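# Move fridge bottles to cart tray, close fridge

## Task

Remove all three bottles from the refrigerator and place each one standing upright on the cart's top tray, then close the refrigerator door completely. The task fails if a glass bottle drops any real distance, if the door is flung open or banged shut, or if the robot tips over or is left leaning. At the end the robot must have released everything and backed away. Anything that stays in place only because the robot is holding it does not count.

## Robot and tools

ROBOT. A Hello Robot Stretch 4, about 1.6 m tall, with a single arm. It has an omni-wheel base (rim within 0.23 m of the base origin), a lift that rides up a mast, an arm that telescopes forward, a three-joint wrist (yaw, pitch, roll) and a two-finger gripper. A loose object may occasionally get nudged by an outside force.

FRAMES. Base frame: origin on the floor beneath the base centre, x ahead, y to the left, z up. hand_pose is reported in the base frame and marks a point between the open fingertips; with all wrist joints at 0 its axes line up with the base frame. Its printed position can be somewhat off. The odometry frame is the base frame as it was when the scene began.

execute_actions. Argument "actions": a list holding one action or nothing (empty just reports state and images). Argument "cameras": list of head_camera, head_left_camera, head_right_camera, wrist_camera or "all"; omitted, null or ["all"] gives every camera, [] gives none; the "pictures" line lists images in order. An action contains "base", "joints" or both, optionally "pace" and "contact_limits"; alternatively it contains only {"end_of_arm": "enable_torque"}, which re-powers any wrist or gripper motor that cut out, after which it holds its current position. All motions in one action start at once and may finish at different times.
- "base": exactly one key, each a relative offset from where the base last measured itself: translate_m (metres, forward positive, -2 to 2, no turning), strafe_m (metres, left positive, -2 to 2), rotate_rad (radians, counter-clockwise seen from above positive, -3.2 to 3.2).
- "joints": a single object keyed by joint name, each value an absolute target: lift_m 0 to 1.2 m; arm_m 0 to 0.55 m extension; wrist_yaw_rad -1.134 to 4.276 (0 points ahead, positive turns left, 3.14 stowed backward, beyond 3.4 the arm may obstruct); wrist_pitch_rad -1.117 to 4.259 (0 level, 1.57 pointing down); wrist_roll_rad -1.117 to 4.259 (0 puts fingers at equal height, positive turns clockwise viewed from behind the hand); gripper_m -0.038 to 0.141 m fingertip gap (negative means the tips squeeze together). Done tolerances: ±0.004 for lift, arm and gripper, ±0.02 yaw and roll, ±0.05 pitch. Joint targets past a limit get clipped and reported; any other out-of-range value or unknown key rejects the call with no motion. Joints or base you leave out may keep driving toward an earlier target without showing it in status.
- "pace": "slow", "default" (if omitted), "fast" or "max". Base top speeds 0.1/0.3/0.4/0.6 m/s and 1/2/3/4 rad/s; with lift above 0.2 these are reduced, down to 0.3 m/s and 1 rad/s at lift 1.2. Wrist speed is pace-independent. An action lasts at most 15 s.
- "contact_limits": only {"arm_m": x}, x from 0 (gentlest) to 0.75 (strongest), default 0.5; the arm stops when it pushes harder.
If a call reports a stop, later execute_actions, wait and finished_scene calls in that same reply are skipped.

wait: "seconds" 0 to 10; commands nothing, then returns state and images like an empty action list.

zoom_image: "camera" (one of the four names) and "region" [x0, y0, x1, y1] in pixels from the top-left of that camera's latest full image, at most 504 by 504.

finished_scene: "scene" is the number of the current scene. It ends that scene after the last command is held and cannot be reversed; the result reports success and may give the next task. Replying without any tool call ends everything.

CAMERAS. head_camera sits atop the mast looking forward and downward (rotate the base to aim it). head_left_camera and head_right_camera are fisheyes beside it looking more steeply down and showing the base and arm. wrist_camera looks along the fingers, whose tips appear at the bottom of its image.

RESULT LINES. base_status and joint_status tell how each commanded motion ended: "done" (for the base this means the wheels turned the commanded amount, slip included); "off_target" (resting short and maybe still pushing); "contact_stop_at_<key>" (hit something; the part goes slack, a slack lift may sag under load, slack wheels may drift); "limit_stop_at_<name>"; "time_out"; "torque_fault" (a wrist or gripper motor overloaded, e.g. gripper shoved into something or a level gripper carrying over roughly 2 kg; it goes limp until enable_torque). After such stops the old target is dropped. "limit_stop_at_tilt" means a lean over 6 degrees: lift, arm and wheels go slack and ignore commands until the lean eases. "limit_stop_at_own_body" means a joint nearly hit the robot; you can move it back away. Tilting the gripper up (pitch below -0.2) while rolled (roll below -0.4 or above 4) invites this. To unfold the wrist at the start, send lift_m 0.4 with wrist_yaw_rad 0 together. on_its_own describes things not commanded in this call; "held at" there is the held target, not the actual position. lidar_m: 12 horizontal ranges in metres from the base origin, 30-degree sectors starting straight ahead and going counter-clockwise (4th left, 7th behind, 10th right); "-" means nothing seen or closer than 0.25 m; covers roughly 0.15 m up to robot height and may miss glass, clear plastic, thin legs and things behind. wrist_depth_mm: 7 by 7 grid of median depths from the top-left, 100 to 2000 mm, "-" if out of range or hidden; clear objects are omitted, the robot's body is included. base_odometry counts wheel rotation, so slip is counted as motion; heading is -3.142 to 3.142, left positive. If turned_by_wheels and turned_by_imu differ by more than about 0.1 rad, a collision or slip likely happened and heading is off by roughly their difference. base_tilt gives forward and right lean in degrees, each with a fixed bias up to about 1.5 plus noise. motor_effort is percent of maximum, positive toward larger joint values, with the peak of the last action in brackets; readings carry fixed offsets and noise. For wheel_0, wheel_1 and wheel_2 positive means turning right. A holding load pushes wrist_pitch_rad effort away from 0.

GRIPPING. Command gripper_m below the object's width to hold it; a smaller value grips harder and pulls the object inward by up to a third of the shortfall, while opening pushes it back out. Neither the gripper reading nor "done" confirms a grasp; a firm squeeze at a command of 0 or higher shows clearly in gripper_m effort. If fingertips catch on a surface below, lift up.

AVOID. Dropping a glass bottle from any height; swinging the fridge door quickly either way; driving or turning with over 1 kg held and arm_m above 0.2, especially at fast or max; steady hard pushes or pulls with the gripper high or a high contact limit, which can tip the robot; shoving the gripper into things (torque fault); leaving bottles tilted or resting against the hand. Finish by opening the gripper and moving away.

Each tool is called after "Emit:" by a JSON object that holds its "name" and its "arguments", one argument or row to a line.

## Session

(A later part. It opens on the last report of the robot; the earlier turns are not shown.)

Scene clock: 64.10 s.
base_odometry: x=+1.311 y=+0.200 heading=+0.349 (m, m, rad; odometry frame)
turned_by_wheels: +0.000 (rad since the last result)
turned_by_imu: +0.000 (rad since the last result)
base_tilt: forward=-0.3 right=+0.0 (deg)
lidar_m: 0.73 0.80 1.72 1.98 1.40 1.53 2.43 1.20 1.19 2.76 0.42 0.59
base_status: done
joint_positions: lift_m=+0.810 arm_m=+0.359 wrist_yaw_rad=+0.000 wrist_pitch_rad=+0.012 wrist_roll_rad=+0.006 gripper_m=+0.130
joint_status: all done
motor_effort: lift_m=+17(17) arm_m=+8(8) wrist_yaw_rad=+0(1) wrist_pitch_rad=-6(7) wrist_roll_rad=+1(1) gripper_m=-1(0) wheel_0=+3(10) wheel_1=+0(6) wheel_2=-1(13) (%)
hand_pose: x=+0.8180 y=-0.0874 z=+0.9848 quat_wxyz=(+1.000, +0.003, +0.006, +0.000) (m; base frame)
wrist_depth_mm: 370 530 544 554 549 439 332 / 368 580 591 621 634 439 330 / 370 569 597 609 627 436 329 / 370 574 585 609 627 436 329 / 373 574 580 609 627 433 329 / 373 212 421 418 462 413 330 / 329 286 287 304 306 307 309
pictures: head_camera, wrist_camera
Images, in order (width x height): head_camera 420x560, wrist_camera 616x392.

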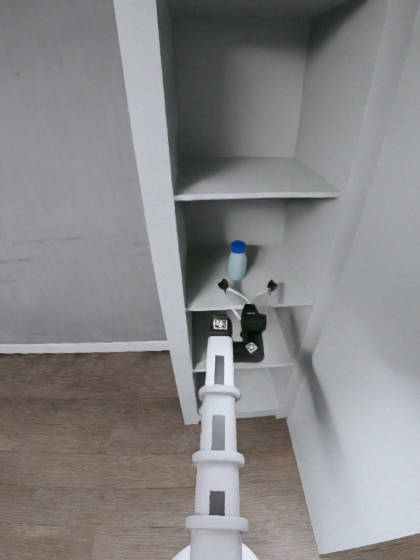

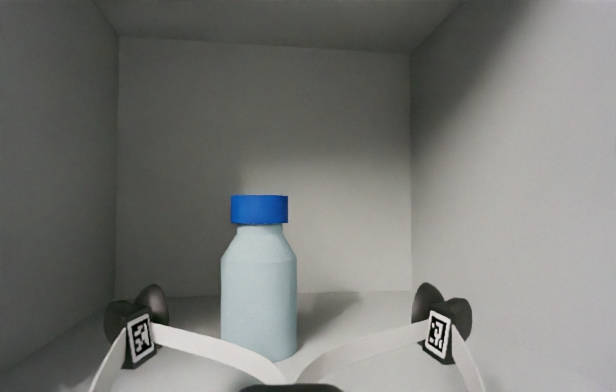

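Emit:
{"name": "execute_actions", "arguments": {
  "actions": [
    {"base":{"strafe_m":0.028},"joints":{"arm_m":0.525}}
  ],
  "cameras": ["wrist_camera"]
}}

Emit:
{"name": "execute_actions", "arguments": {
  "actions": [
    {"joints":{"gripper_m":0.0}}
  ],
  "cameras": []
}}

Emit:
{"name": "execute_actions", "arguments": {
  "actions": [
    {"joints":{"lift_m":0.845}}
  ],
  "cameras": ["wrist_camera"]
}}

Scene clock: 65.87 s.
base_odometry: x=+1.301 y=+0.226 heading=+0.349 (m, m, rad; odometry frame)
turned_by_wheels: +0.000 (rad since the last result)
turned_by_imu: +0.000 (rad since the last result)
base_tilt: forward=-0.2 right=+0.0 (deg)
lidar_m: 0.73 1.32 1.73 1.94 1.42 1.53 2.44 1.22 1.22 2.78 0.47 0.60
base_status: done
joint_positions: lift_m=+0.810 arm_m=+0.524 wrist_yaw_rad=+0.000 wrist_pitch_rad=+0.012 wrist_roll_rad=+0.006 gripper_m=+0.130
joint_status: all done
motor_effort: lift_m=+17(17) arm_m=+7(7) wrist_yaw_rad=+0(1) wrist_pitch_rad=-6(7) wrist_roll_rad=+1(1) gripper_m=+0(0) wheel_0=-2(12) wheel_1=-1(8) wheel_2=+0(1) (%)
hand_pose: x=+0.9830 y=-0.0874 z=+0.9848 quat_wxyz=(+1.000, +0.003, +0.006, +0.000) (m; base frame)
wrist_depth_mm: 345 421 436 449 462 459 347 / 347 418 430 449 462 455 347 / 347 415 430 442 459 455 345 / 345 415 424 180 459 459 345 / 347 415 421 182 455 459 345 / 347 213 415 172 445 418 345 / 310 287 174 166 287 306 320
pictures: wrist_camera
Images, in order (width x height): wrist_camera 616x392.

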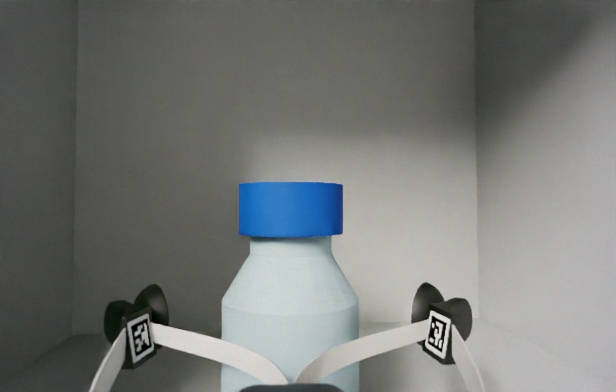

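Scene clock: 68.07 s.
base_odometry: x=+1.301 y=+0.226 heading=+0.349 (m, m, rad; odometry frame)
turned_by_wheels: +0.000 (rad since the last result)
turned_by_imu: +0.001 (rad since the last result)
base_tilt: forward=-0.2 right=-0.1 (deg)
lidar_m: 0.73 1.32 1.70 1.95 1.38 1.54 2.44 1.22 1.21 2.78 0.45 0.60
base_status: not commanded
joint_positions: lift_m=+0.810 arm_m=+0.524 wrist_yaw_rad=+0.000 wrist_pitch_rad=+0.012 wrist_roll_rad=+0.006 gripper_m=+0.001
joint_status: all done
motor_effort: lift_m=+17(17) arm_m=+7(7) wrist_yaw_rad=-1(1) wrist_pitch_rad=-6(6) wrist_roll_rad=+1(1) gripper_m=-21(22) wheel_0=-2(2) wheel_1=-1(1) wheel_2=+0(0) (%)
hand_pose: x=+0.9831 y=-0.0873 z=+0.9848 quat_wxyz=(+1.000, +0.003, +0.006, +0.000) (m; base frame)
wrist_depth_mm: 347 421 436 445 462 455 347 / 345 421 433 449 462 459 347 / 347 418 430 445 462 459 345 / 347 415 424 156 459 455 347 / 347 413 424 160 455 459 345 / 347 407 167 151 207 433 345 / 310 167 151 144 176 289 320
pictures: none
No camera images: the call's "cameras" was empty. Leave "cameras" out to get every camera's image.

Scene clock: 69.03 s.
base_odometry: x=+1.301 y=+0.226 heading=+0.349 (m, m, rad; odometry frame)
turned_by_wheels: +0.000 (rad since the last result)
turned_by_imu: +0.000 (rad since the last result)
base_tilt: forward=-0.2 right=+0.0 (deg)
lidar_m: 0.73 1.32 1.70 1.94 1.39 1.54 2.42 1.23 1.23 2.78 0.47 0.62
base_status: not commanded
joint_positions: lift_m=+0.845 arm_m=+0.524 wrist_yaw_rad=+0.000 wrist_pitch_rad=+0.017 wrist_roll_rad=+0.006 gripper_m=+0.001
joint_status: all done
motor_effort: lift_m=+23(25) arm_m=+7(7) wrist_yaw_rad=-1(0) wrist_pitch_rad=-20(22) wrist_roll_rad=+1(1) gripper_m=-19(21) wheel_0=-2(2) wheel_1=-1(1) wheel_2=+0(0) (%)
hand_pose: x=+0.9831 y=-0.0873 z=+1.0179 quat_wxyz=(+1.000, +0.003, +0.009, +0.000) (m; base frame)
wrist_depth_mm: 345 418 436 442 459 436 345 / 345 418 430 445 459 455 347 / 347 415 427 445 455 459 347 / 345 413 421 154 455 455 345 / 349 413 424 157 455 455 345 / 349 410 171 151 445 455 345 / 329 167 151 144 177 351 345
pictures: wrist_camera
Images, in order (width x height): wrist_camera 616x392.

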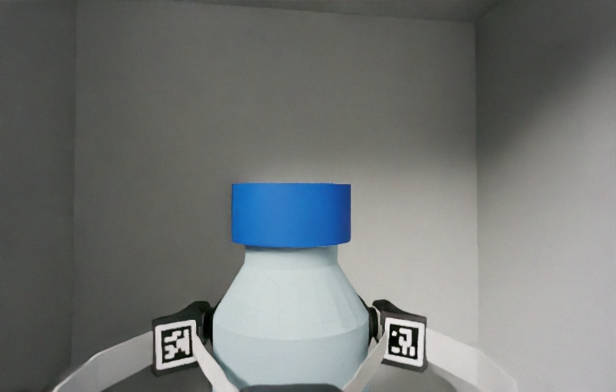

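Emit:
{"name": "execute_actions", "arguments": {
  "actions": [
    {"base":{"translate_m":-0.35},"joints":{"arm_m":0.02}}
  ],
  "cameras": []
}}

Emit:
{"name": "execute_actions", "arguments": {
  "actions": [
    {"base":{"rotate_rad":3.2},"pace":"slow"}
  ],
  "cameras": []
}}

Emit:
{"name": "execute_actions", "arguments": {
  "actions": [
    {"base":{"rotate_rad":0.95},"pace":"slow"}
  ],
  "cameras": []
}}

Emit:
{"name": "execute_actions", "arguments": {
  "actions": [
    {"base":{"translate_m":0.15},"joints":{"arm_m":0.53}}
  ],
  "cameras": []
}}

Emit:
{"name": "execute_actions", "arguments": {
  "actions": [
    {"joints":{"lift_m":0.79},"pace":"slow"}
  ],
  "cameras": ["head_camera","wrist_camera"]
}}

Scene clock: 72.00 s.
base_odometry: x=+0.973 y=+0.107 heading=+0.349 (m, m, rad; odometry frame)
turned_by_wheels: +0.000 (rad since the last result)
turned_by_imu: +0.002 (rad since the last result)
base_tilt: forward=-0.3 right=-0.2 (deg)
lidar_m: 1.09 1.66 2.07 1.90 1.20 1.47 2.08 1.02 0.99 2.84 0.72 0.68
base_status: done
joint_positions: lift_m=+0.845 arm_m=+0.021 wrist_yaw_rad=+0.000 wrist_pitch_rad=+0.017 wrist_roll_rad=+0.006 gripper_m=+0.001
joint_status: all done
motor_effort: lift_m=+22(23) arm_m=-7(10) wrist_yaw_rad=+0(0) wrist_pitch_rad=-21(22) wrist_roll_rad=+2(2) gripper_m=-21(20) wheel_0=-4(10) wheel_1=-1(7) wheel_2=+1(11) (%)
hand_pose: x=+0.4807 y=-0.0875 z=+1.0179 quat_wxyz=(+1.000, +0.003, +0.009, +0.000) (m; base frame)
wrist_depth_mm: 1308 1366 1281 1308 946 661 492 / 1308 1336 931 1336 917 661 492 / 1281 1336 960 1308 946 661 492 / 1308 1336 831 154 946 661 492 / 1281 1308 809 157 946 661 492 / 1281 1336 171 151 854 661 488 / 1281 167 150 143 177 574 492
pictures: none
No camera images: the call's "cameras" was empty. Leave "cameras" out to get every camera's image.

Scene clock: 76.47 s.
base_odometry: x=+0.973 y=+0.107 heading=-2.735 (m, m, rad; odometry frame)
turned_by_wheels: +3.199 (rad since the last result)
turned_by_imu: +3.226 (rad since the last result)
base_tilt: forward=-0.4 right=-0.2 (deg)
lidar_m: 2.07 1.02 0.98 2.81 0.68 0.69 1.08 1.70 2.04 1.87 1.20 1.56
base_status: done
joint_positions: lift_m=+0.845 arm_m=+0.021 wrist_yaw_rad=+0.000 wrist_pitch_rad=+0.017 wrist_roll_rad=+0.006 gripper_m=+0.001
joint_status: not commanded
motor_effort: lift_m=+22(23) arm_m=-8(8) wrist_yaw_rad=+0(1) wrist_pitch_rad=-19(20) wrist_roll_rad=+1(1) gripper_m=-20(21) wheel_0=-7(9) wheel_1=-3(6) wheel_2=-4(8) (%)
hand_pose: x=+0.4807 y=-0.0874 z=+1.0179 quat_wxyz=(+1.000, +0.003, +0.009, +0.000) (m; base frame)
wrist_depth_mm: 1808 1863 1863 1863 1921 1921 - / 1756 1808 1863 1863 1921 1983 - / 1756 1808 1808 1863 1921 1983 - / 1808 1808 1863 154 1863 1983 - / 1756 1756 1808 157 1863 1921 1983 / 1808 1808 172 151 1863 1983 1708 / 1756 167 151 144 177 1921 1921
pictures: none
No camera images: the call's "cameras" was empty. Leave "cameras" out to get every camera's image.

Scene clock: 78.70 s.
base_odometry: x=+0.973 y=+0.107 heading=-1.786 (m, m, rad; odometry frame)
turned_by_wheels: +0.949 (rad since the last result)
turned_by_imu: +0.957 (rad since the last result)
base_tilt: forward=-0.3 right=+0.0 (deg)
lidar_m: 0.96 2.83 2.74 0.67 1.07 1.67 2.10 1.91 1.19 1.42 2.07 1.03
base_status: done
joint_positions: lift_m=+0.845 arm_m=+0.021 wrist_yaw_rad=+0.000 wrist_pitch_rad=+0.017 wrist_roll_rad=+0.006 gripper_m=+0.001
joint_status: not commanded
motor_effort: lift_m=+22(23) arm_m=-8(8) wrist_yaw_rad=+0(1) wrist_pitch_rad=-22(21) wrist_roll_rad=+1(1) gripper_m=-20(21) wheel_0=-6(9) wheel_1=-4(8) wheel_2=-3(8) (%)
hand_pose: x=+0.4807 y=-0.0874 z=+1.0179 quat_wxyz=(+1.000, +0.003, +0.009, +0.000) (m; base frame)
wrist_depth_mm: - - - - - 1863 1618 / - - - - - 1921 1576 / - - - - - 1863 1576 / - - - 154 - 1863 1576 / - - - 158 - 1863 1576 / - - 171 151 878 1921 1618 / - 167 150 144 177 1756 1618
pictures: none
No camera images: the call's "cameras" was empty. Leave "cameras" out to get every camera's image.

Scene clock: 81.27 s.
base_odometry: x=+0.941 y=-0.040 heading=-1.786 (m, m, rad; odometry frame)
turned_by_wheels: +0.000 (rad since the last result)
turned_by_imu: +0.001 (rad since the last result)
base_tilt: forward=-0.2 right=+0.0 (deg)
lidar_m: 0.84 2.70 2.75 0.64 1.00 1.16 2.22 2.05 1.27 1.57 2.00 0.88
base_status: done
joint_positions: lift_m=+0.845 arm_m=+0.529 wrist_yaw_rad=+0.000 wrist_pitch_rad=+0.017 wrist_roll_rad=+0.006 gripper_m=+0.001
joint_status: all done
motor_effort: lift_m=+23(23) arm_m=+8(9) wrist_yaw_rad=-1(1) wrist_pitch_rad=-21(20) wrist_roll_rad=+1(1) gripper_m=-20(20) wheel_0=+4(10) wheel_1=+2(7) wheel_2=-1(11) (%)
hand_pose: x=+0.9880 y=-0.0874 z=+1.0179 quat_wxyz=(+1.000, +0.003, +0.009, +0.000) (m; base frame)
wrist_depth_mm: 1863 - - - 1808 1499 1308 / 1808 - - - 1808 1499 1281 / 1808 - - - 1863 1464 1281 / 1808 - - 154 1808 1499 1281 / 1808 - - 157 1756 1464 1281 / 1808 - 171 152 707 1464 1255 / 1808 167 151 144 177 564 1281
pictures: none
No camera images: the call's "cameras" was empty. Leave "cameras" out to get every camera's image.

Scene clock: 82.60 s.
base_odometry: x=+0.941 y=-0.040 heading=-1.786 (m, m, rad; odometry frame)
turned_by_wheels: +0.000 (rad since the last result)
turned_by_imu: +0.000 (rad since the last result)
base_tilt: forward=-0.4 right=-0.2 (deg)
lidar_m: 0.82 2.70 2.74 0.66 0.96 1.18 2.22 2.04 1.31 1.59 1.98 0.90
base_status: not commanded
joint_positions: lift_m=+0.790 arm_m=+0.529 wrist_yaw_rad=+0.000 wrist_pitch_rad=+0.017 wrist_roll_rad=+0.006 gripper_m=+0.001
joint_status: all done
motor_effort: lift_m=+18(23) arm_m=+8(8) wrist_yaw_rad=-1(0) wrist_pitch_rad=-20(21) wrist_roll_rad=+1(1) gripper_m=-21(20) wheel_0=+4(4) wheel_1=+2(2) wheel_2=+0(0) (%)
hand_pose: x=+0.9880 y=-0.0874 z=+0.9633 quat_wxyz=(+1.000, +0.003, +0.009, +0.000) (m; base frame)
wrist_depth_mm: 1863 - - - 1863 1464 1281 / 1863 - - - 1808 1464 1281 / 1808 - - - 1756 1499 1281 / 1808 - - 154 1808 1464 1281 / 1808 - - 157 1808 1464 1281 / 1808 - 171 152 357 1430 1281 / 1808 167 151 144 177 452 1182
pictures: head_camera, wrist_camera
Images, in order (width x height): head_camera 420x560, wrist_camera 616x392.

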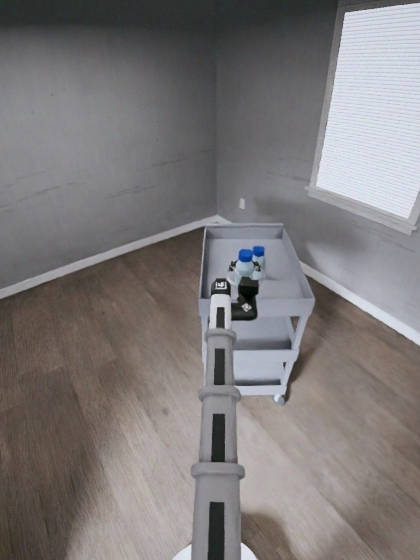

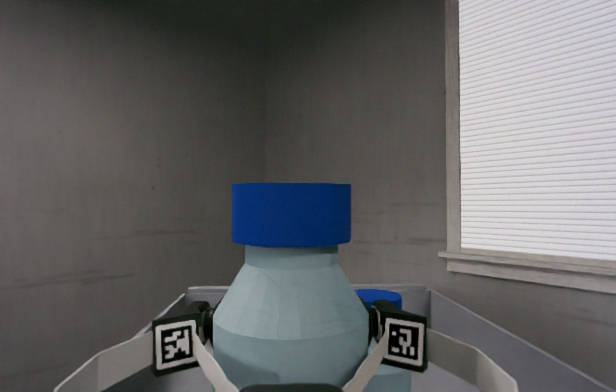

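Emit:
{"name": "execute_actions", "arguments": {
  "actions": [
    {"base":{"strafe_m":0.06},"pace":"slow"}
  ],
  "cameras": []
}}

Emit:
{"name": "execute_actions", "arguments": {
  "actions": [
    {"joints":{"lift_m":0.715,"wrist_pitch_rad":0.07},"pace":"slow"}
  ],
  "cameras": ["head_camera","wrist_camera"]
}}

Scene clock: 84.47 s.
base_odometry: x=+0.999 y=-0.053 heading=-1.786 (m, m, rad; odometry frame)
turned_by_wheels: +0.000 (rad since the last result)
turned_by_imu: +0.000 (rad since the last result)
base_tilt: forward=-0.3 right=-0.1 (deg)
lidar_m: 0.82 2.67 2.71 0.59 0.89 1.13 2.18 2.07 1.32 1.64 2.03 0.89
base_status: done
joint_positions: lift_m=+0.790 arm_m=+0.529 wrist_yaw_rad=+0.000 wrist_pitch_rad=+0.017 wrist_roll_rad=+0.006 gripper_m=+0.001
joint_status: not commanded
motor_effort: lift_m=+18(18) arm_m=+8(8) wrist_yaw_rad=+0(1) wrist_pitch_rad=-21(21) wrist_roll_rad=+1(2) gripper_m=-21(21) wheel_0=-7(11) wheel_1=+3(8) wheel_2=+0(1) (%)
hand_pose: x=+0.9880 y=-0.0874 z=+0.9633 quat_wxyz=(+1.000, +0.003, +0.009, +0.000) (m; base frame)
wrist_depth_mm: 1756 - - - 1921 1537 1336 / 1808 - - - 1921 1576 1336 / 1808 - - - 1863 1537 1308 / 1808 - - 154 1921 1537 1308 / 1756 - - 157 1808 1537 1308 / 1756 1983 171 151 340 691 1308 / 1708 167 150 144 177 327 469
pictures: none
No camera images: the call's "cameras" was empty. Leave "cameras" out to get every camera's image.

Scene clock: 85.97 s.
base_odometry: x=+0.999 y=-0.053 heading=-1.786 (m, m, rad; odometry frame)
turned_by_wheels: +0.000 (rad since the last result)
turned_by_imu: +0.001 (rad since the last result)
base_tilt: forward=-0.3 right=+0.0 (deg)
lidar_m: 0.84 2.67 2.72 0.61 0.88 1.13 2.16 2.08 1.34 1.62 2.02 0.88
base_status: not commanded
joint_positions: lift_m=+0.715 arm_m=+0.529 wrist_yaw_rad=+0.000 wrist_pitch_rad=+0.076 wrist_roll_rad=+0.006 gripper_m=+0.001
joint_status: all done
motor_effort: lift_m=+17(18) arm_m=+7(8) wrist_yaw_rad=-1(1) wrist_pitch_rad=-17(25) wrist_roll_rad=+1(1) gripper_m=-20(21) wheel_0=-7(7) wheel_1=+2(3) wheel_2=+0(0) (%)
hand_pose: x=+0.9872 y=-0.0874 z=+0.8714 quat_wxyz=(+0.999, +0.003, +0.038, +0.000) (m; base frame)
wrist_depth_mm: 1756 - - - 1863 1537 1308 / 1756 - - - 1863 1499 1308 / 1756 - - - 1863 1537 1281 / 1756 - - 154 1808 1499 1308 / 1808 1983 492 158 634 574 1229 / 1756 297 171 152 336 394 430 / 190 167 151 144 177 286 320
pictures: head_camera, wrist_camera
Images, in order (width x height): head_camera 420x560, wrist_camera 616x392.

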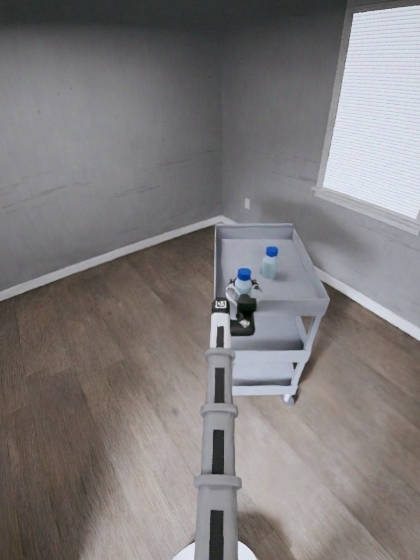

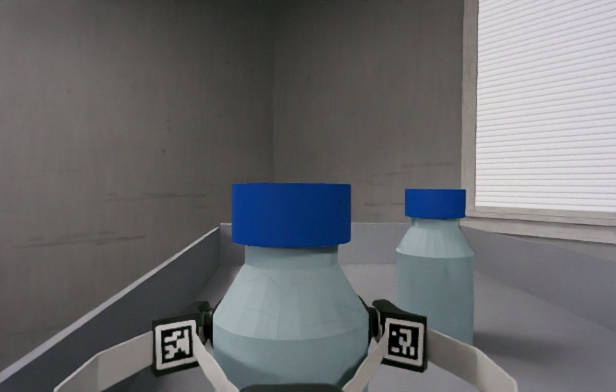

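Emit:
{"name": "execute_actions", "arguments": {
  "actions": [
    {"joints":{"gripper_m":0.1}}
  ],
  "cameras": ["wrist_camera"]
}}

Emit:
{"name": "execute_actions", "arguments": {
  "actions": [
    {"joints":{"lift_m":0.82,"wrist_pitch_rad":0.01}}
  ],
  "cameras": []
}}

Emit:
{"name": "execute_actions", "arguments": {
  "actions": [
    {"base":{"translate_m":-0.15},"joints":{"arm_m":0.02,"gripper_m":0.13}}
  ],
  "cameras": ["head_camera"]
}}

Emit:
{"name": "execute_actions", "arguments": {
  "actions": [
    {"base":{"rotate_rad":-3.2},"joints":{"lift_m":0.3}}
  ],
  "cameras": []
}}

Emit:
{"name": "execute_actions", "arguments": {
  "actions": [
    {"base":{"rotate_rad":-0.95},"joints":{"lift_m":0.09}}
  ],
  "cameras": []
}}

Emit:
{"name": "execute_actions", "arguments": {
  "actions": [
    {"base":{"translate_m":0.35},"joints":{"arm_m":0.3}}
  ],
  "cameras": ["head_camera","wrist_camera"]
}}

Scene clock: 88.07 s.
base_odometry: x=+0.999 y=-0.053 heading=-1.786 (m, m, rad; odometry frame)
turned_by_wheels: +0.000 (rad since the last result)
turned_by_imu: +0.001 (rad since the last result)
base_tilt: forward=-0.2 right=+0.0 (deg)
lidar_m: 0.84 2.67 2.71 0.59 0.90 1.14 2.16 2.08 1.31 1.62 2.03 0.87
base_status: not commanded
joint_positions: lift_m=+0.715 arm_m=+0.529 wrist_yaw_rad=+0.000 wrist_pitch_rad=+0.073 wrist_roll_rad=+0.006 gripper_m=+0.100
joint_status: all done
motor_effort: lift_m=+17(17) arm_m=+7(8) wrist_yaw_rad=+0(0) wrist_pitch_rad=-8(16) wrist_roll_rad=+1(1) gripper_m=-1(18) wheel_0=-7(7) wheel_1=+3(3) wheel_2=+0(0) (%)
hand_pose: x=+0.9873 y=-0.0874 z=+0.8724 quat_wxyz=(+0.999, +0.003, +0.036, +0.000) (m; base frame)
wrist_depth_mm: 1756 - - - 1863 1499 1308 / 1756 - - - 1863 1537 1308 / 1756 - - - 1863 1576 1308 / 1756 - - - 1921 1499 1281 / 1808 1983 647 179 661 569 1229 / 1808 265 207 176 224 404 436 / 202 229 177 167 290 309 329
pictures: wrist_camera
Images, in order (width x height): wrist_camera 616x392.

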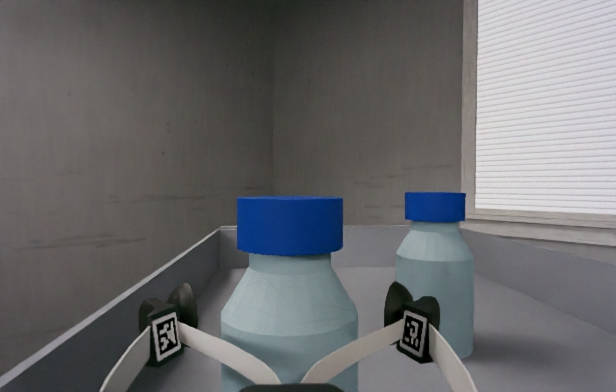

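Scene clock: 89.53 s.
base_odometry: x=+0.999 y=-0.053 heading=-1.786 (m, m, rad; odometry frame)
turned_by_wheels: +0.000 (rad since the last result)
turned_by_imu: +0.001 (rad since the last result)
base_tilt: forward=-0.3 right=-0.1 (deg)
lidar_m: 0.84 2.66 2.69 0.60 0.93 1.13 2.13 2.06 1.31 1.62 2.02 0.88
base_status: not commanded
joint_positions: lift_m=+0.820 arm_m=+0.529 wrist_yaw_rad=+0.000 wrist_pitch_rad=+0.013 wrist_roll_rad=+0.006 gripper_m=+0.100
joint_status: all done
motor_effort: lift_m=+21(22) arm_m=+8(8) wrist_yaw_rad=+0(1) wrist_pitch_rad=-7(13) wrist_roll_rad=+1(1) gripper_m=-1(2) wheel_0=-7(7) wheel_1=+3(3) wheel_2=+0(0) (%)
hand_pose: x=+0.9880 y=-0.0874 z=+0.9944 quat_wxyz=(+1.000, +0.003, +0.006, +0.000) (m; base frame)
wrist_depth_mm: 1808 - - - 1921 1576 1308 / 1808 - - - 1863 1576 1336 / 1756 - - - 1921 1537 1308 / 1756 - - - 1808 1537 1308 / 1808 - - - 1863 1537 1308 / 1808 1983 741 741 699 1464 1308 / 1708 1921 500 603 351 569 1229
pictures: none
No camera images: the call's "cameras" was empty. Leave "cameras" out to get every camera's image.

Scene clock: 92.10 s.
base_odometry: x=+1.031 y=+0.094 heading=-1.787 (m, m, rad; odometry frame)
turned_by_wheels: -0.001 (rad since the last result)
turned_by_imu: +0.001 (rad since the last result)
base_tilt: forward=-0.4 right=+0.0 (deg)
lidar_m: 0.98 2.79 0.72 0.59 1.02 1.61 2.04 1.95 1.25 1.49 2.13 1.05
base_status: done
joint_positions: lift_m=+0.820 arm_m=+0.021 wrist_yaw_rad=+0.000 wrist_pitch_rad=+0.013 wrist_roll_rad=+0.006 gripper_m=+0.130
joint_status: all done
motor_effort: lift_m=+21(21) arm_m=-8(8) wrist_yaw_rad=+1(1) wrist_pitch_rad=-7(7) wrist_roll_rad=+2(2) gripper_m=+0(1) wheel_0=-5(11) wheel_1=-3(8) wheel_2=+1(11) (%)
hand_pose: x=+0.4808 y=-0.0874 z=+0.9944 quat_wxyz=(+1.000, +0.003, +0.006, +0.000) (m; base frame)
wrist_depth_mm: - - - - - 1921 1708 / - - - - - 1983 1708 / - - - - - 1921 1661 / - - - - - 1921 1661 / - - - - - 1921 1708 / - 211 - 759 759 1921 1661 / - - 750 741 1397 1863 1618
pictures: head_camera
Images, in order (width x height): head_camera 420x560.

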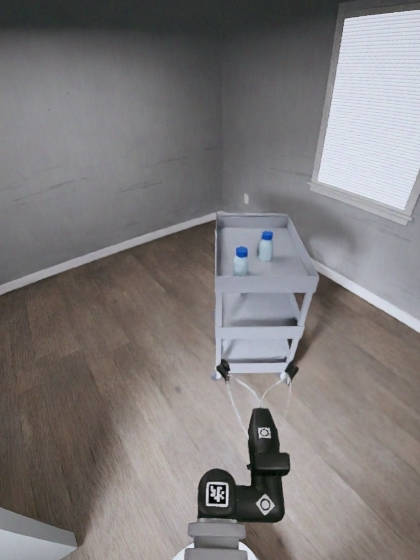

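Scene clock: 95.13 s.
base_odometry: x=+1.031 y=+0.094 heading=+1.297 (m, m, rad; odometry frame)
turned_by_wheels: -3.200 (rad since the last result)
turned_by_imu: -3.224 (rad since the last result)
base_tilt: forward=-0.3 right=-0.1 (deg)
lidar_m: 1.94 1.96 1.25 1.40 2.13 1.04 0.98 2.79 2.81 0.58 1.04 1.03
base_status: done
joint_positions: lift_m=+0.300 arm_m=+0.021 wrist_yaw_rad=+0.000 wrist_pitch_rad=+0.013 wrist_roll_rad=+0.006 gripper_m=+0.130
joint_status: all done
motor_effort: lift_m=+16(20) arm_m=-8(8) wrist_yaw_rad=+0(0) wrist_pitch_rad=-7(7) wrist_roll_rad=+1(1) gripper_m=-2(1) wheel_0=+3(11) wheel_1=+1(9) wheel_2=+0(9) (%)
hand_pose: x=+0.4808 y=-0.0874 z=+0.4748 quat_wxyz=(+1.000, +0.003, +0.006, +0.000) (m; base frame)
wrist_depth_mm: 1576 1756 - - 1618 1366 1160 / 1576 1808 - - 1618 1366 1160 / 1537 1808 - 1983 1661 1366 1160 / 1537 1756 - 1921 1618 1336 1160 / 1537 1808 - 1983 1576 1336 1160 / 1537 213 1921 1921 1576 1308 1160 / 1336 1182 1205 1255 1255 1255 1160
pictures: none
No camera images: the call's "cameras" was empty. Leave "cameras" out to get every camera's image.

Scene clock: 97.10 s.
base_odometry: x=+1.031 y=+0.094 heading=+0.348 (m, m, rad; odometry frame)
turned_by_wheels: -0.949 (rad since the last result)
turned_by_imu: -0.956 (rad since the last result)
base_tilt: forward=-0.4 right=-0.1 (deg)
lidar_m: 1.03 1.63 2.08 1.95 1.23 1.56 2.14 1.03 0.99 2.78 0.63 0.62
base_status: done
joint_positions: lift_m=+0.090 arm_m=+0.021 wrist_yaw_rad=+0.000 wrist_pitch_rad=+0.013 wrist_roll_rad=+0.006 gripper_m=+0.130
joint_status: all done
motor_effort: lift_m=+16(17) arm_m=-8(8) wrist_yaw_rad=+0(1) wrist_pitch_rad=-7(7) wrist_roll_rad=+1(1) gripper_m=+2(0) wheel_0=+6(10) wheel_1=+3(9) wheel_2=+2(9) (%)
hand_pose: x=+0.4808 y=-0.0874 z=+0.2648 quat_wxyz=(+1.000, +0.003, +0.006, +0.000) (m; base frame)
wrist_depth_mm: 1308 1281 1138 1229 866 609 445 / 1281 1255 1229 1281 854 603 445 / 1255 1308 991 1078 854 597 445 / 1255 1281 1205 1229 854 597 445 / 1229 1255 1182 1255 842 597 442 / 1205 212 788 809 831 564 442 / 820 715 715 759 759 544 445
pictures: none
No camera images: the call's "cameras" was empty. Leave "cameras" out to get every camera's image.

Scene clock: 99.73 s.
base_odometry: x=+1.360 y=+0.213 heading=+0.348 (m, m, rad; odometry frame)
turned_by_wheels: +0.000 (rad since the last result)
turned_by_imu: +0.000 (rad since the last result)
base_tilt: forward=-0.4 right=-0.1 (deg)
lidar_m: 0.67 0.71 1.65 1.96 1.46 1.54 2.47 1.22 1.24 0.44 0.42 0.55
base_status: done
joint_positions: lift_m=+0.090 arm_m=+0.299 wrist_yaw_rad=+0.000 wrist_pitch_rad=+0.012 wrist_roll_rad=+0.006 gripper_m=+0.130
joint_status: all done
motor_effort: lift_m=+17(17) arm_m=+7(9) wrist_yaw_rad=-1(1) wrist_pitch_rad=-6(7) wrist_roll_rad=+1(1) gripper_m=+0(1) wheel_0=+3(10) wheel_1=+1(7) wheel_2=-2(11) (%)
hand_pose: x=+0.7580 y=-0.0874 z=+0.2648 quat_wxyz=(+1.000, +0.003, +0.006, +0.000) (m; base frame)
wrist_depth_mm: 370 418 415 415 413 392 324 / 382 554 603 597 585 430 324 / 379 591 603 621 634 427 324 / 382 580 603 621 627 427 322 / 382 585 597 621 634 427 324 / 382 212 585 615 634 407 322 / 382 433 433 449 459 384 322
pictures: head_camera, wrist_camera
Images, in order (width x height): head_camera 420x560, wrist_camera 616x392.

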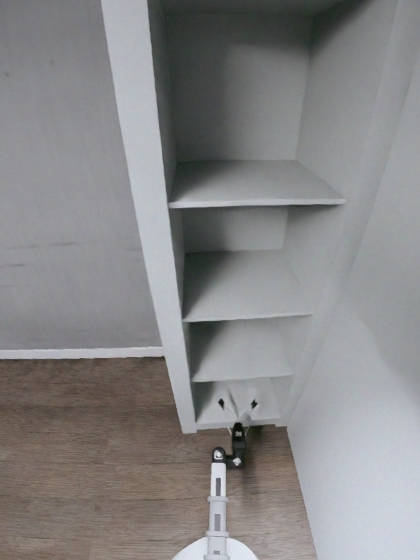

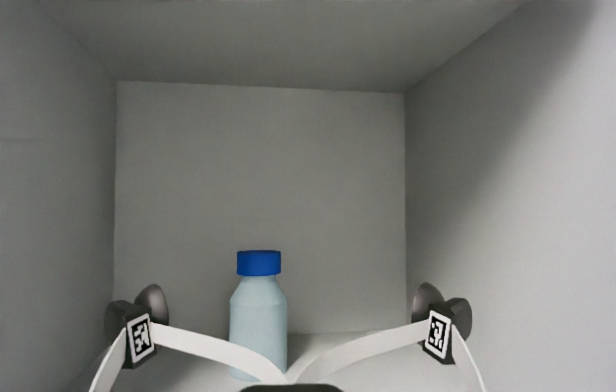

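Emit:
{"name": "execute_actions", "arguments": {
  "actions": [
    {"base":{"strafe_m":0.036},"joints":{"lift_m":0.03,"wrist_pitch_rad":0.04}}
  ],
  "cameras": []
}}

Emit:
{"name": "execute_actions", "arguments": {
  "actions": [
    {"base":{"translate_m":0.04},"joints":{"arm_m":0.53}}
  ],
  "cameras": ["wrist_camera"]
}}

Scene clock: 101.10 s.
base_odometry: x=+1.348 y=+0.247 heading=+0.348 (m, m, rad; odometry frame)
turned_by_wheels: +0.000 (rad since the last result)
turned_by_imu: +0.000 (rad since the last result)
base_tilt: forward=-0.3 right=-0.1 (deg)
lidar_m: 0.67 1.28 1.64 1.93 1.41 1.53 2.47 1.24 1.25 0.48 0.45 0.61
base_status: done
joint_positions: lift_m=+0.030 arm_m=+0.299 wrist_yaw_rad=+0.000 wrist_pitch_rad=+0.042 wrist_roll_rad=+0.006 gripper_m=+0.130
joint_status: all done
motor_effort: lift_m=+16(16) arm_m=+8(7) wrist_yaw_rad=-1(0) wrist_pitch_rad=-5(4) wrist_roll_rad=+1(1) gripper_m=-1(2) wheel_0=-4(11) wheel_1=+1(10) wheel_2=-1(0) (%)
hand_pose: x=+0.7578 y=-0.0874 z=+0.1962 quat_wxyz=(+1.000, +0.003, +0.021, +0.000) (m; base frame)
wrist_depth_mm: 314 521 580 585 585 488 368 / 314 544 597 615 634 488 370 / 314 549 597 615 634 484 370 / 312 539 597 621 634 484 368 / 315 549 597 459 634 492 368 / 314 211 473 445 430 433 370 / 294 277 276 293 293 296 315
pictures: none
No camera images: the call's "cameras" was empty. Leave "cameras" out to get every camera's image.

Scene clock: 102.90 s.
base_odometry: x=+1.385 y=+0.261 heading=+0.348 (m, m, rad; odometry frame)
turned_by_wheels: +0.000 (rad since the last result)
turned_by_imu: +0.001 (rad since the last result)
base_tilt: forward=-0.3 right=-0.1 (deg)
lidar_m: 0.65 1.22 1.59 1.94 1.44 1.55 2.52 1.28 1.30 0.44 0.43 0.62
base_status: done
joint_positions: lift_m=+0.030 arm_m=+0.529 wrist_yaw_rad=+0.000 wrist_pitch_rad=+0.042 wrist_roll_rad=+0.006 gripper_m=+0.130
joint_status: all done
motor_effort: lift_m=+17(17) arm_m=+8(7) wrist_yaw_rad=+0(0) wrist_pitch_rad=-5(6) wrist_roll_rad=+1(1) gripper_m=+0(2) wheel_0=+4(9) wheel_1=+2(7) wheel_2=-1(10) (%)
hand_pose: x=+0.9878 y=-0.0874 z=+0.1962 quat_wxyz=(+1.000, +0.003, +0.021, +0.000) (m; base frame)
wrist_depth_mm: 314 322 334 343 355 368 340 / 314 324 334 343 355 366 336 / 314 324 334 343 355 368 338 / 314 324 330 192 355 368 338 / 312 322 330 194 357 366 338 / 312 212 329 182 349 368 338 / 310 274 184 178 293 293 310
pictures: wrist_camera
Images, in order (width x height): wrist_camera 616x392.

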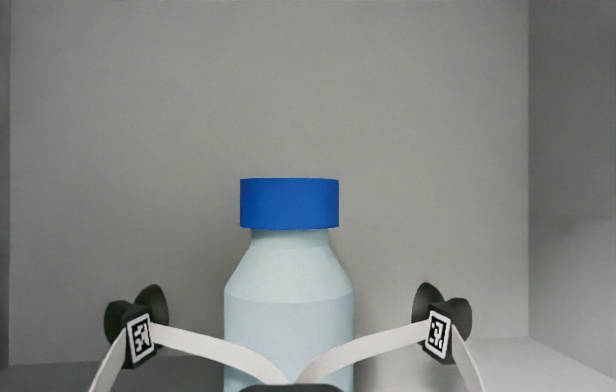

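Emit:
{"name": "execute_actions", "arguments": {
  "actions": [
    {"joints":{"arm_m":0.54,"gripper_m":0.0}}
  ],
  "cameras": []
}}

Emit:
{"name": "execute_actions", "arguments": {
  "actions": [
    {"joints":{"lift_m":0.09}}
  ],
  "cameras": ["wrist_camera"]
}}

Emit:
{"name": "execute_actions", "arguments": {
  "actions": [
    {"base":{"translate_m":-0.39},"joints":{"arm_m":0.02}}
  ],
  "cameras": []
}}

Emit:
{"name": "execute_actions", "arguments": {
  "actions": [
    {"base":{"rotate_rad":3.2},"joints":{"lift_m":0.6},"pace":"slow"}
  ],
  "cameras": []
}}

Emit:
{"name": "execute_actions", "arguments": {
  "actions": [
    {"base":{"rotate_rad":0.81},"joints":{"lift_m":0.84},"pace":"slow"}
  ],
  "cameras": []
}}

Emit:
{"name": "execute_actions", "arguments": {
  "actions": [
    {"base":{"translate_m":0.19},"joints":{"arm_m":0.53}}
  ],
  "cameras": ["head_camera","wrist_camera"]
}}

Scene clock: 105.43 s.
base_odometry: x=+1.385 y=+0.261 heading=+0.348 (m, m, rad; odometry frame)
turned_by_wheels: +0.000 (rad since the last result)
turned_by_imu: +0.001 (rad since the last result)
base_tilt: forward=-0.3 right=+0.1 (deg)
lidar_m: 0.64 1.21 1.57 1.96 1.44 1.53 2.53 1.26 1.31 0.45 0.45 0.61
base_status: not commanded
joint_positions: lift_m=+0.030 arm_m=+0.539 wrist_yaw_rad=+0.001 wrist_pitch_rad=+0.043 wrist_roll_rad=+0.006 gripper_m=+0.001
joint_status: all done
motor_effort: lift_m=+17(17) arm_m=+7(9) wrist_yaw_rad=-2(3) wrist_pitch_rad=-9(8) wrist_roll_rad=+2(1) gripper_m=-22(21) wheel_0=+4(5) wheel_1=+2(1) wheel_2=+0(1) (%)
hand_pose: x=+0.9979 y=-0.0872 z=+0.1960 quat_wxyz=(+1.000, +0.003, +0.022, +0.000) (m; base frame)
wrist_depth_mm: 306 314 322 334 345 357 336 / 304 314 324 334 345 357 338 / 304 312 324 334 345 357 336 / 304 314 319 155 345 357 336 / 303 314 320 160 345 357 336 / 304 312 166 151 207 357 336 / 301 167 153 146 177 163 310
pictures: none
No camera images: the call's "cameras" was empty. Leave "cameras" out to get every camera's image.

Scene clock: 106.60 s.
base_odometry: x=+1.385 y=+0.261 heading=+0.348 (m, m, rad; odometry frame)
turned_by_wheels: +0.000 (rad since the last result)
turned_by_imu: +0.000 (rad since the last result)
base_tilt: forward=-0.2 right=+0.0 (deg)
lidar_m: 0.63 1.23 1.60 1.94 1.47 1.55 2.52 1.27 1.31 0.45 0.46 0.60
base_status: not commanded
joint_positions: lift_m=+0.090 arm_m=+0.539 wrist_yaw_rad=+0.000 wrist_pitch_rad=+0.047 wrist_roll_rad=+0.006 gripper_m=+0.001
joint_status: all done
motor_effort: lift_m=+22(24) arm_m=+7(7) wrist_yaw_rad=-1(2) wrist_pitch_rad=-21(23) wrist_roll_rad=+1(1) gripper_m=-22(21) wheel_0=+4(4) wheel_1=+1(2) wheel_2=+0(1) (%)
hand_pose: x=+0.9978 y=-0.0873 z=+0.2543 quat_wxyz=(+1.000, +0.003, +0.024, +0.000) (m; base frame)
wrist_depth_mm: 303 314 322 332 345 357 338 / 303 312 322 334 345 357 338 / 303 314 322 332 345 357 336 / 304 314 319 154 347 355 336 / 304 315 320 159 345 357 336 / 304 312 167 151 208 357 336 / 301 167 153 146 177 163 336
pictures: wrist_camera
Images, in order (width x height): wrist_camera 616x392.

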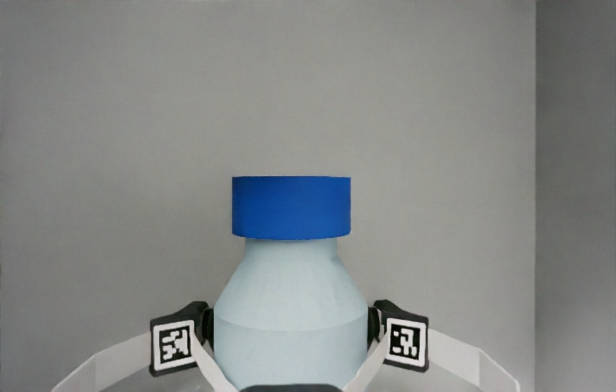

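Scene clock: 109.40 s.
base_odometry: x=+1.019 y=+0.128 heading=+0.348 (m, m, rad; odometry frame)
turned_by_wheels: -0.001 (rad since the last result)
turned_by_imu: +0.002 (rad since the last result)
base_tilt: forward=-0.4 right=+0.0 (deg)
lidar_m: 1.02 1.63 2.05 1.91 1.21 1.47 2.11 1.06 1.03 2.82 0.66 0.65
base_status: done
joint_positions: lift_m=+0.090 arm_m=+0.021 wrist_yaw_rad=+0.000 wrist_pitch_rad=+0.047 wrist_roll_rad=+0.006 gripper_m=+0.001
joint_status: all done
motor_effort: lift_m=+22(23) arm_m=-8(8) wrist_yaw_rad=+1(1) wrist_pitch_rad=-22(22) wrist_roll_rad=+1(1) gripper_m=-23(22) wheel_0=-5(9) wheel_1=-3(7) wheel_2=+1(10) (%)
hand_pose: x=+0.4804 y=-0.0875 z=+0.2542 quat_wxyz=(+1.000, +0.003, +0.024, +0.000) (m; base frame)
wrist_depth_mm: 1229 1281 1205 1255 946 661 492 / 1229 1281 866 1255 866 654 492 / 1255 1281 991 1229 946 661 492 / 1281 1281 778 155 946 661 488 / 1255 1281 778 160 931 661 492 / 1098 991 167 151 208 654 488 / 741 167 153 146 177 163 492
pictures: none
No camera images: the call's "cameras" was empty. Leave "cameras" out to get every camera's image.

Scene clock: 113.87 s.
base_odometry: x=+1.019 y=+0.128 heading=-2.737 (m, m, rad; odometry frame)
turned_by_wheels: +3.199 (rad since the last result)
turned_by_imu: +3.226 (rad since the last result)
base_tilt: forward=-0.3 right=+0.0 (deg)
lidar_m: 2.12 1.06 1.03 2.83 0.61 0.67 1.03 1.64 2.04 1.93 1.22 1.54
base_status: done
joint_positions: lift_m=+0.600 arm_m=+0.021 wrist_yaw_rad=+0.000 wrist_pitch_rad=+0.047 wrist_roll_rad=+0.006 gripper_m=+0.001
joint_status: all done
motor_effort: lift_m=+23(24) arm_m=-8(8) wrist_yaw_rad=-1(1) wrist_pitch_rad=-21(21) wrist_roll_rad=+1(1) gripper_m=-22(20) wheel_0=-4(9) wheel_1=-3(7) wheel_2=-4(5) (%)
hand_pose: x=+0.4804 y=-0.0874 z=+0.7642 quat_wxyz=(+1.000, +0.003, +0.024, +0.000) (m; base frame)
wrist_depth_mm: 1808 1863 1921 1921 1921 - - / 1808 1808 1863 1863 1921 - - / 1756 1863 1863 1863 1983 - - / 1863 1863 1921 155 1921 1983 - / 1808 1863 1863 160 1983 - - / 1808 1863 167 151 208 - - / 1756 167 153 146 177 163 1708
pictures: none
No camera images: the call's "cameras" was empty. Leave "cameras" out to get every camera's image.

Scene clock: 116.50 s.
base_odometry: x=+1.019 y=+0.128 heading=-1.927 (m, m, rad; odometry frame)
turned_by_wheels: +0.809 (rad since the last result)
turned_by_imu: +0.817 (rad since the last result)
base_tilt: forward=-0.3 right=-0.1 (deg)
lidar_m: 0.42 2.84 2.84 0.63 1.00 1.01 1.81 1.93 1.20 1.29 2.11 2.13
base_status: done
joint_positions: lift_m=+0.840 arm_m=+0.021 wrist_yaw_rad=+0.000 wrist_pitch_rad=+0.047 wrist_roll_rad=+0.006 gripper_m=+0.001
joint_status: all done
motor_effort: lift_m=+23(23) arm_m=-8(8) wrist_yaw_rad=-1(1) wrist_pitch_rad=-20(20) wrist_roll_rad=+2(1) gripper_m=-22(19) wheel_0=-5(9) wheel_1=-2(7) wheel_2=-3(7) (%)
hand_pose: x=+0.4804 y=-0.0873 z=+1.0042 quat_wxyz=(+1.000, +0.003, +0.024, +0.000) (m; base frame)
wrist_depth_mm: - - - - - 1808 1576 / - - - - - 1863 1618 / - - - - - 1863 1576 / - - - 155 - 1808 1618 / - - 1366 160 - 1863 1618 / - - 167 151 208 1808 1618 / - 167 153 146 178 163 1618
pictures: none
No camera images: the call's "cameras" was empty. Leave "cameras" out to get every camera's image.

Scene clock: 119.07 s.
base_odometry: x=+0.953 y=-0.050 heading=-1.927 (m, m, rad; odometry frame)
turned_by_wheels: +0.001 (rad since the last result)
turned_by_imu: +0.001 (rad since the last result)
base_tilt: forward=-0.1 right=-0.1 (deg)
lidar_m: 0.84 2.69 2.68 0.64 0.72 1.18 1.99 2.07 1.27 1.46 1.99 0.95
base_status: done
joint_positions: lift_m=+0.840 arm_m=+0.529 wrist_yaw_rad=+0.000 wrist_pitch_rad=+0.047 wrist_roll_rad=+0.006 gripper_m=+0.001
joint_status: all done
motor_effort: lift_m=+23(23) arm_m=+8(8) wrist_yaw_rad=-1(0) wrist_pitch_rad=-20(20) wrist_roll_rad=+1(1) gripper_m=-21(21) wheel_0=+4(10) wheel_1=+3(6) wheel_2=+0(11) (%)
hand_pose: x=+0.9877 y=-0.0874 z=+1.0042 quat_wxyz=(+1.000, +0.003, +0.024, +0.000) (m; base frame)
wrist_depth_mm: 1921 - - 1863 1537 1336 1160 / 1921 - - 1921 1576 1336 1182 / 1863 - - 1983 1537 1336 1205 / 1921 - - 155 1537 1366 1182 / 1921 - - 159 1576 1308 1182 / 1863 715 167 152 208 1336 1182 / 574 167 153 146 177 163 1160
pictures: head_camera, wrist_camera
Images, in order (width x height): head_camera 420x560, wrist_camera 616x392.

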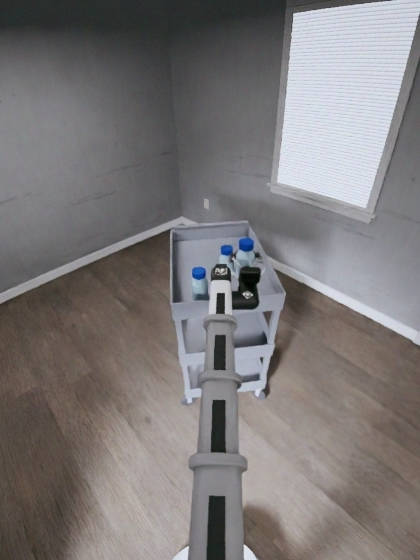

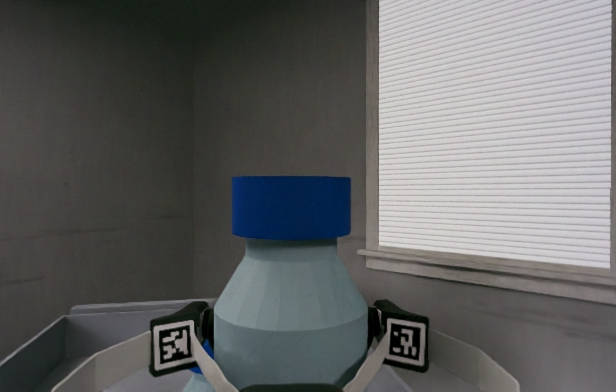

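Emit:
{"name": "execute_actions", "arguments": {
  "actions": [
    {"joints":{"lift_m":0.745},"pace":"slow"}
  ],
  "cameras": ["head_camera","wrist_camera"]
}}

Scene clock: 120.87 s.
base_odometry: x=+0.953 y=-0.050 heading=-1.927 (m, m, rad; odometry frame)
turned_by_wheels: +0.000 (rad since the last result)
turned_by_imu: +0.001 (rad since the last result)
base_tilt: forward=-0.2 right=-0.1 (deg)
lidar_m: 0.80 2.66 2.70 0.64 0.73 1.16 2.03 2.04 1.30 1.47 1.99 0.94
base_status: not commanded
joint_positions: lift_m=+0.745 arm_m=+0.529 wrist_yaw_rad=+0.000 wrist_pitch_rad=+0.047 wrist_roll_rad=+0.006 gripper_m=+0.001
joint_status: all done
motor_effort: lift_m=+18(23) arm_m=+8(8) wrist_yaw_rad=-1(1) wrist_pitch_rad=-22(21) wrist_roll_rad=+1(1) gripper_m=-20(22) wheel_0=+4(4) wheel_1=+3(3) wheel_2=+0(0) (%)
hand_pose: x=+0.9877 y=-0.0874 z=+0.9096 quat_wxyz=(+1.000, +0.003, +0.024, +0.000) (m; base frame)
wrist_depth_mm: 1921 - - 1863 1576 1366 1182 / 1921 - - 1921 1537 1366 1182 / 1921 - - 1863 1576 1336 1182 / 1921 - - 155 1537 1336 1182 / 1863 - 340 160 1576 1308 1182 / 535 615 167 151 207 1336 1205 / 410 167 153 146 177 163 1160
pictures: head_camera, wrist_camera
Images, in order (width x height): head_camera 420x560, wrist_camera 616x392.

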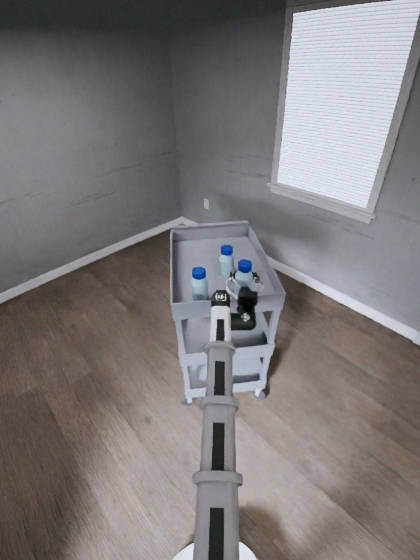

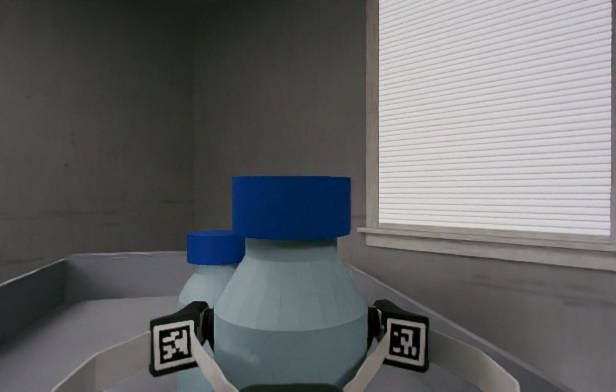

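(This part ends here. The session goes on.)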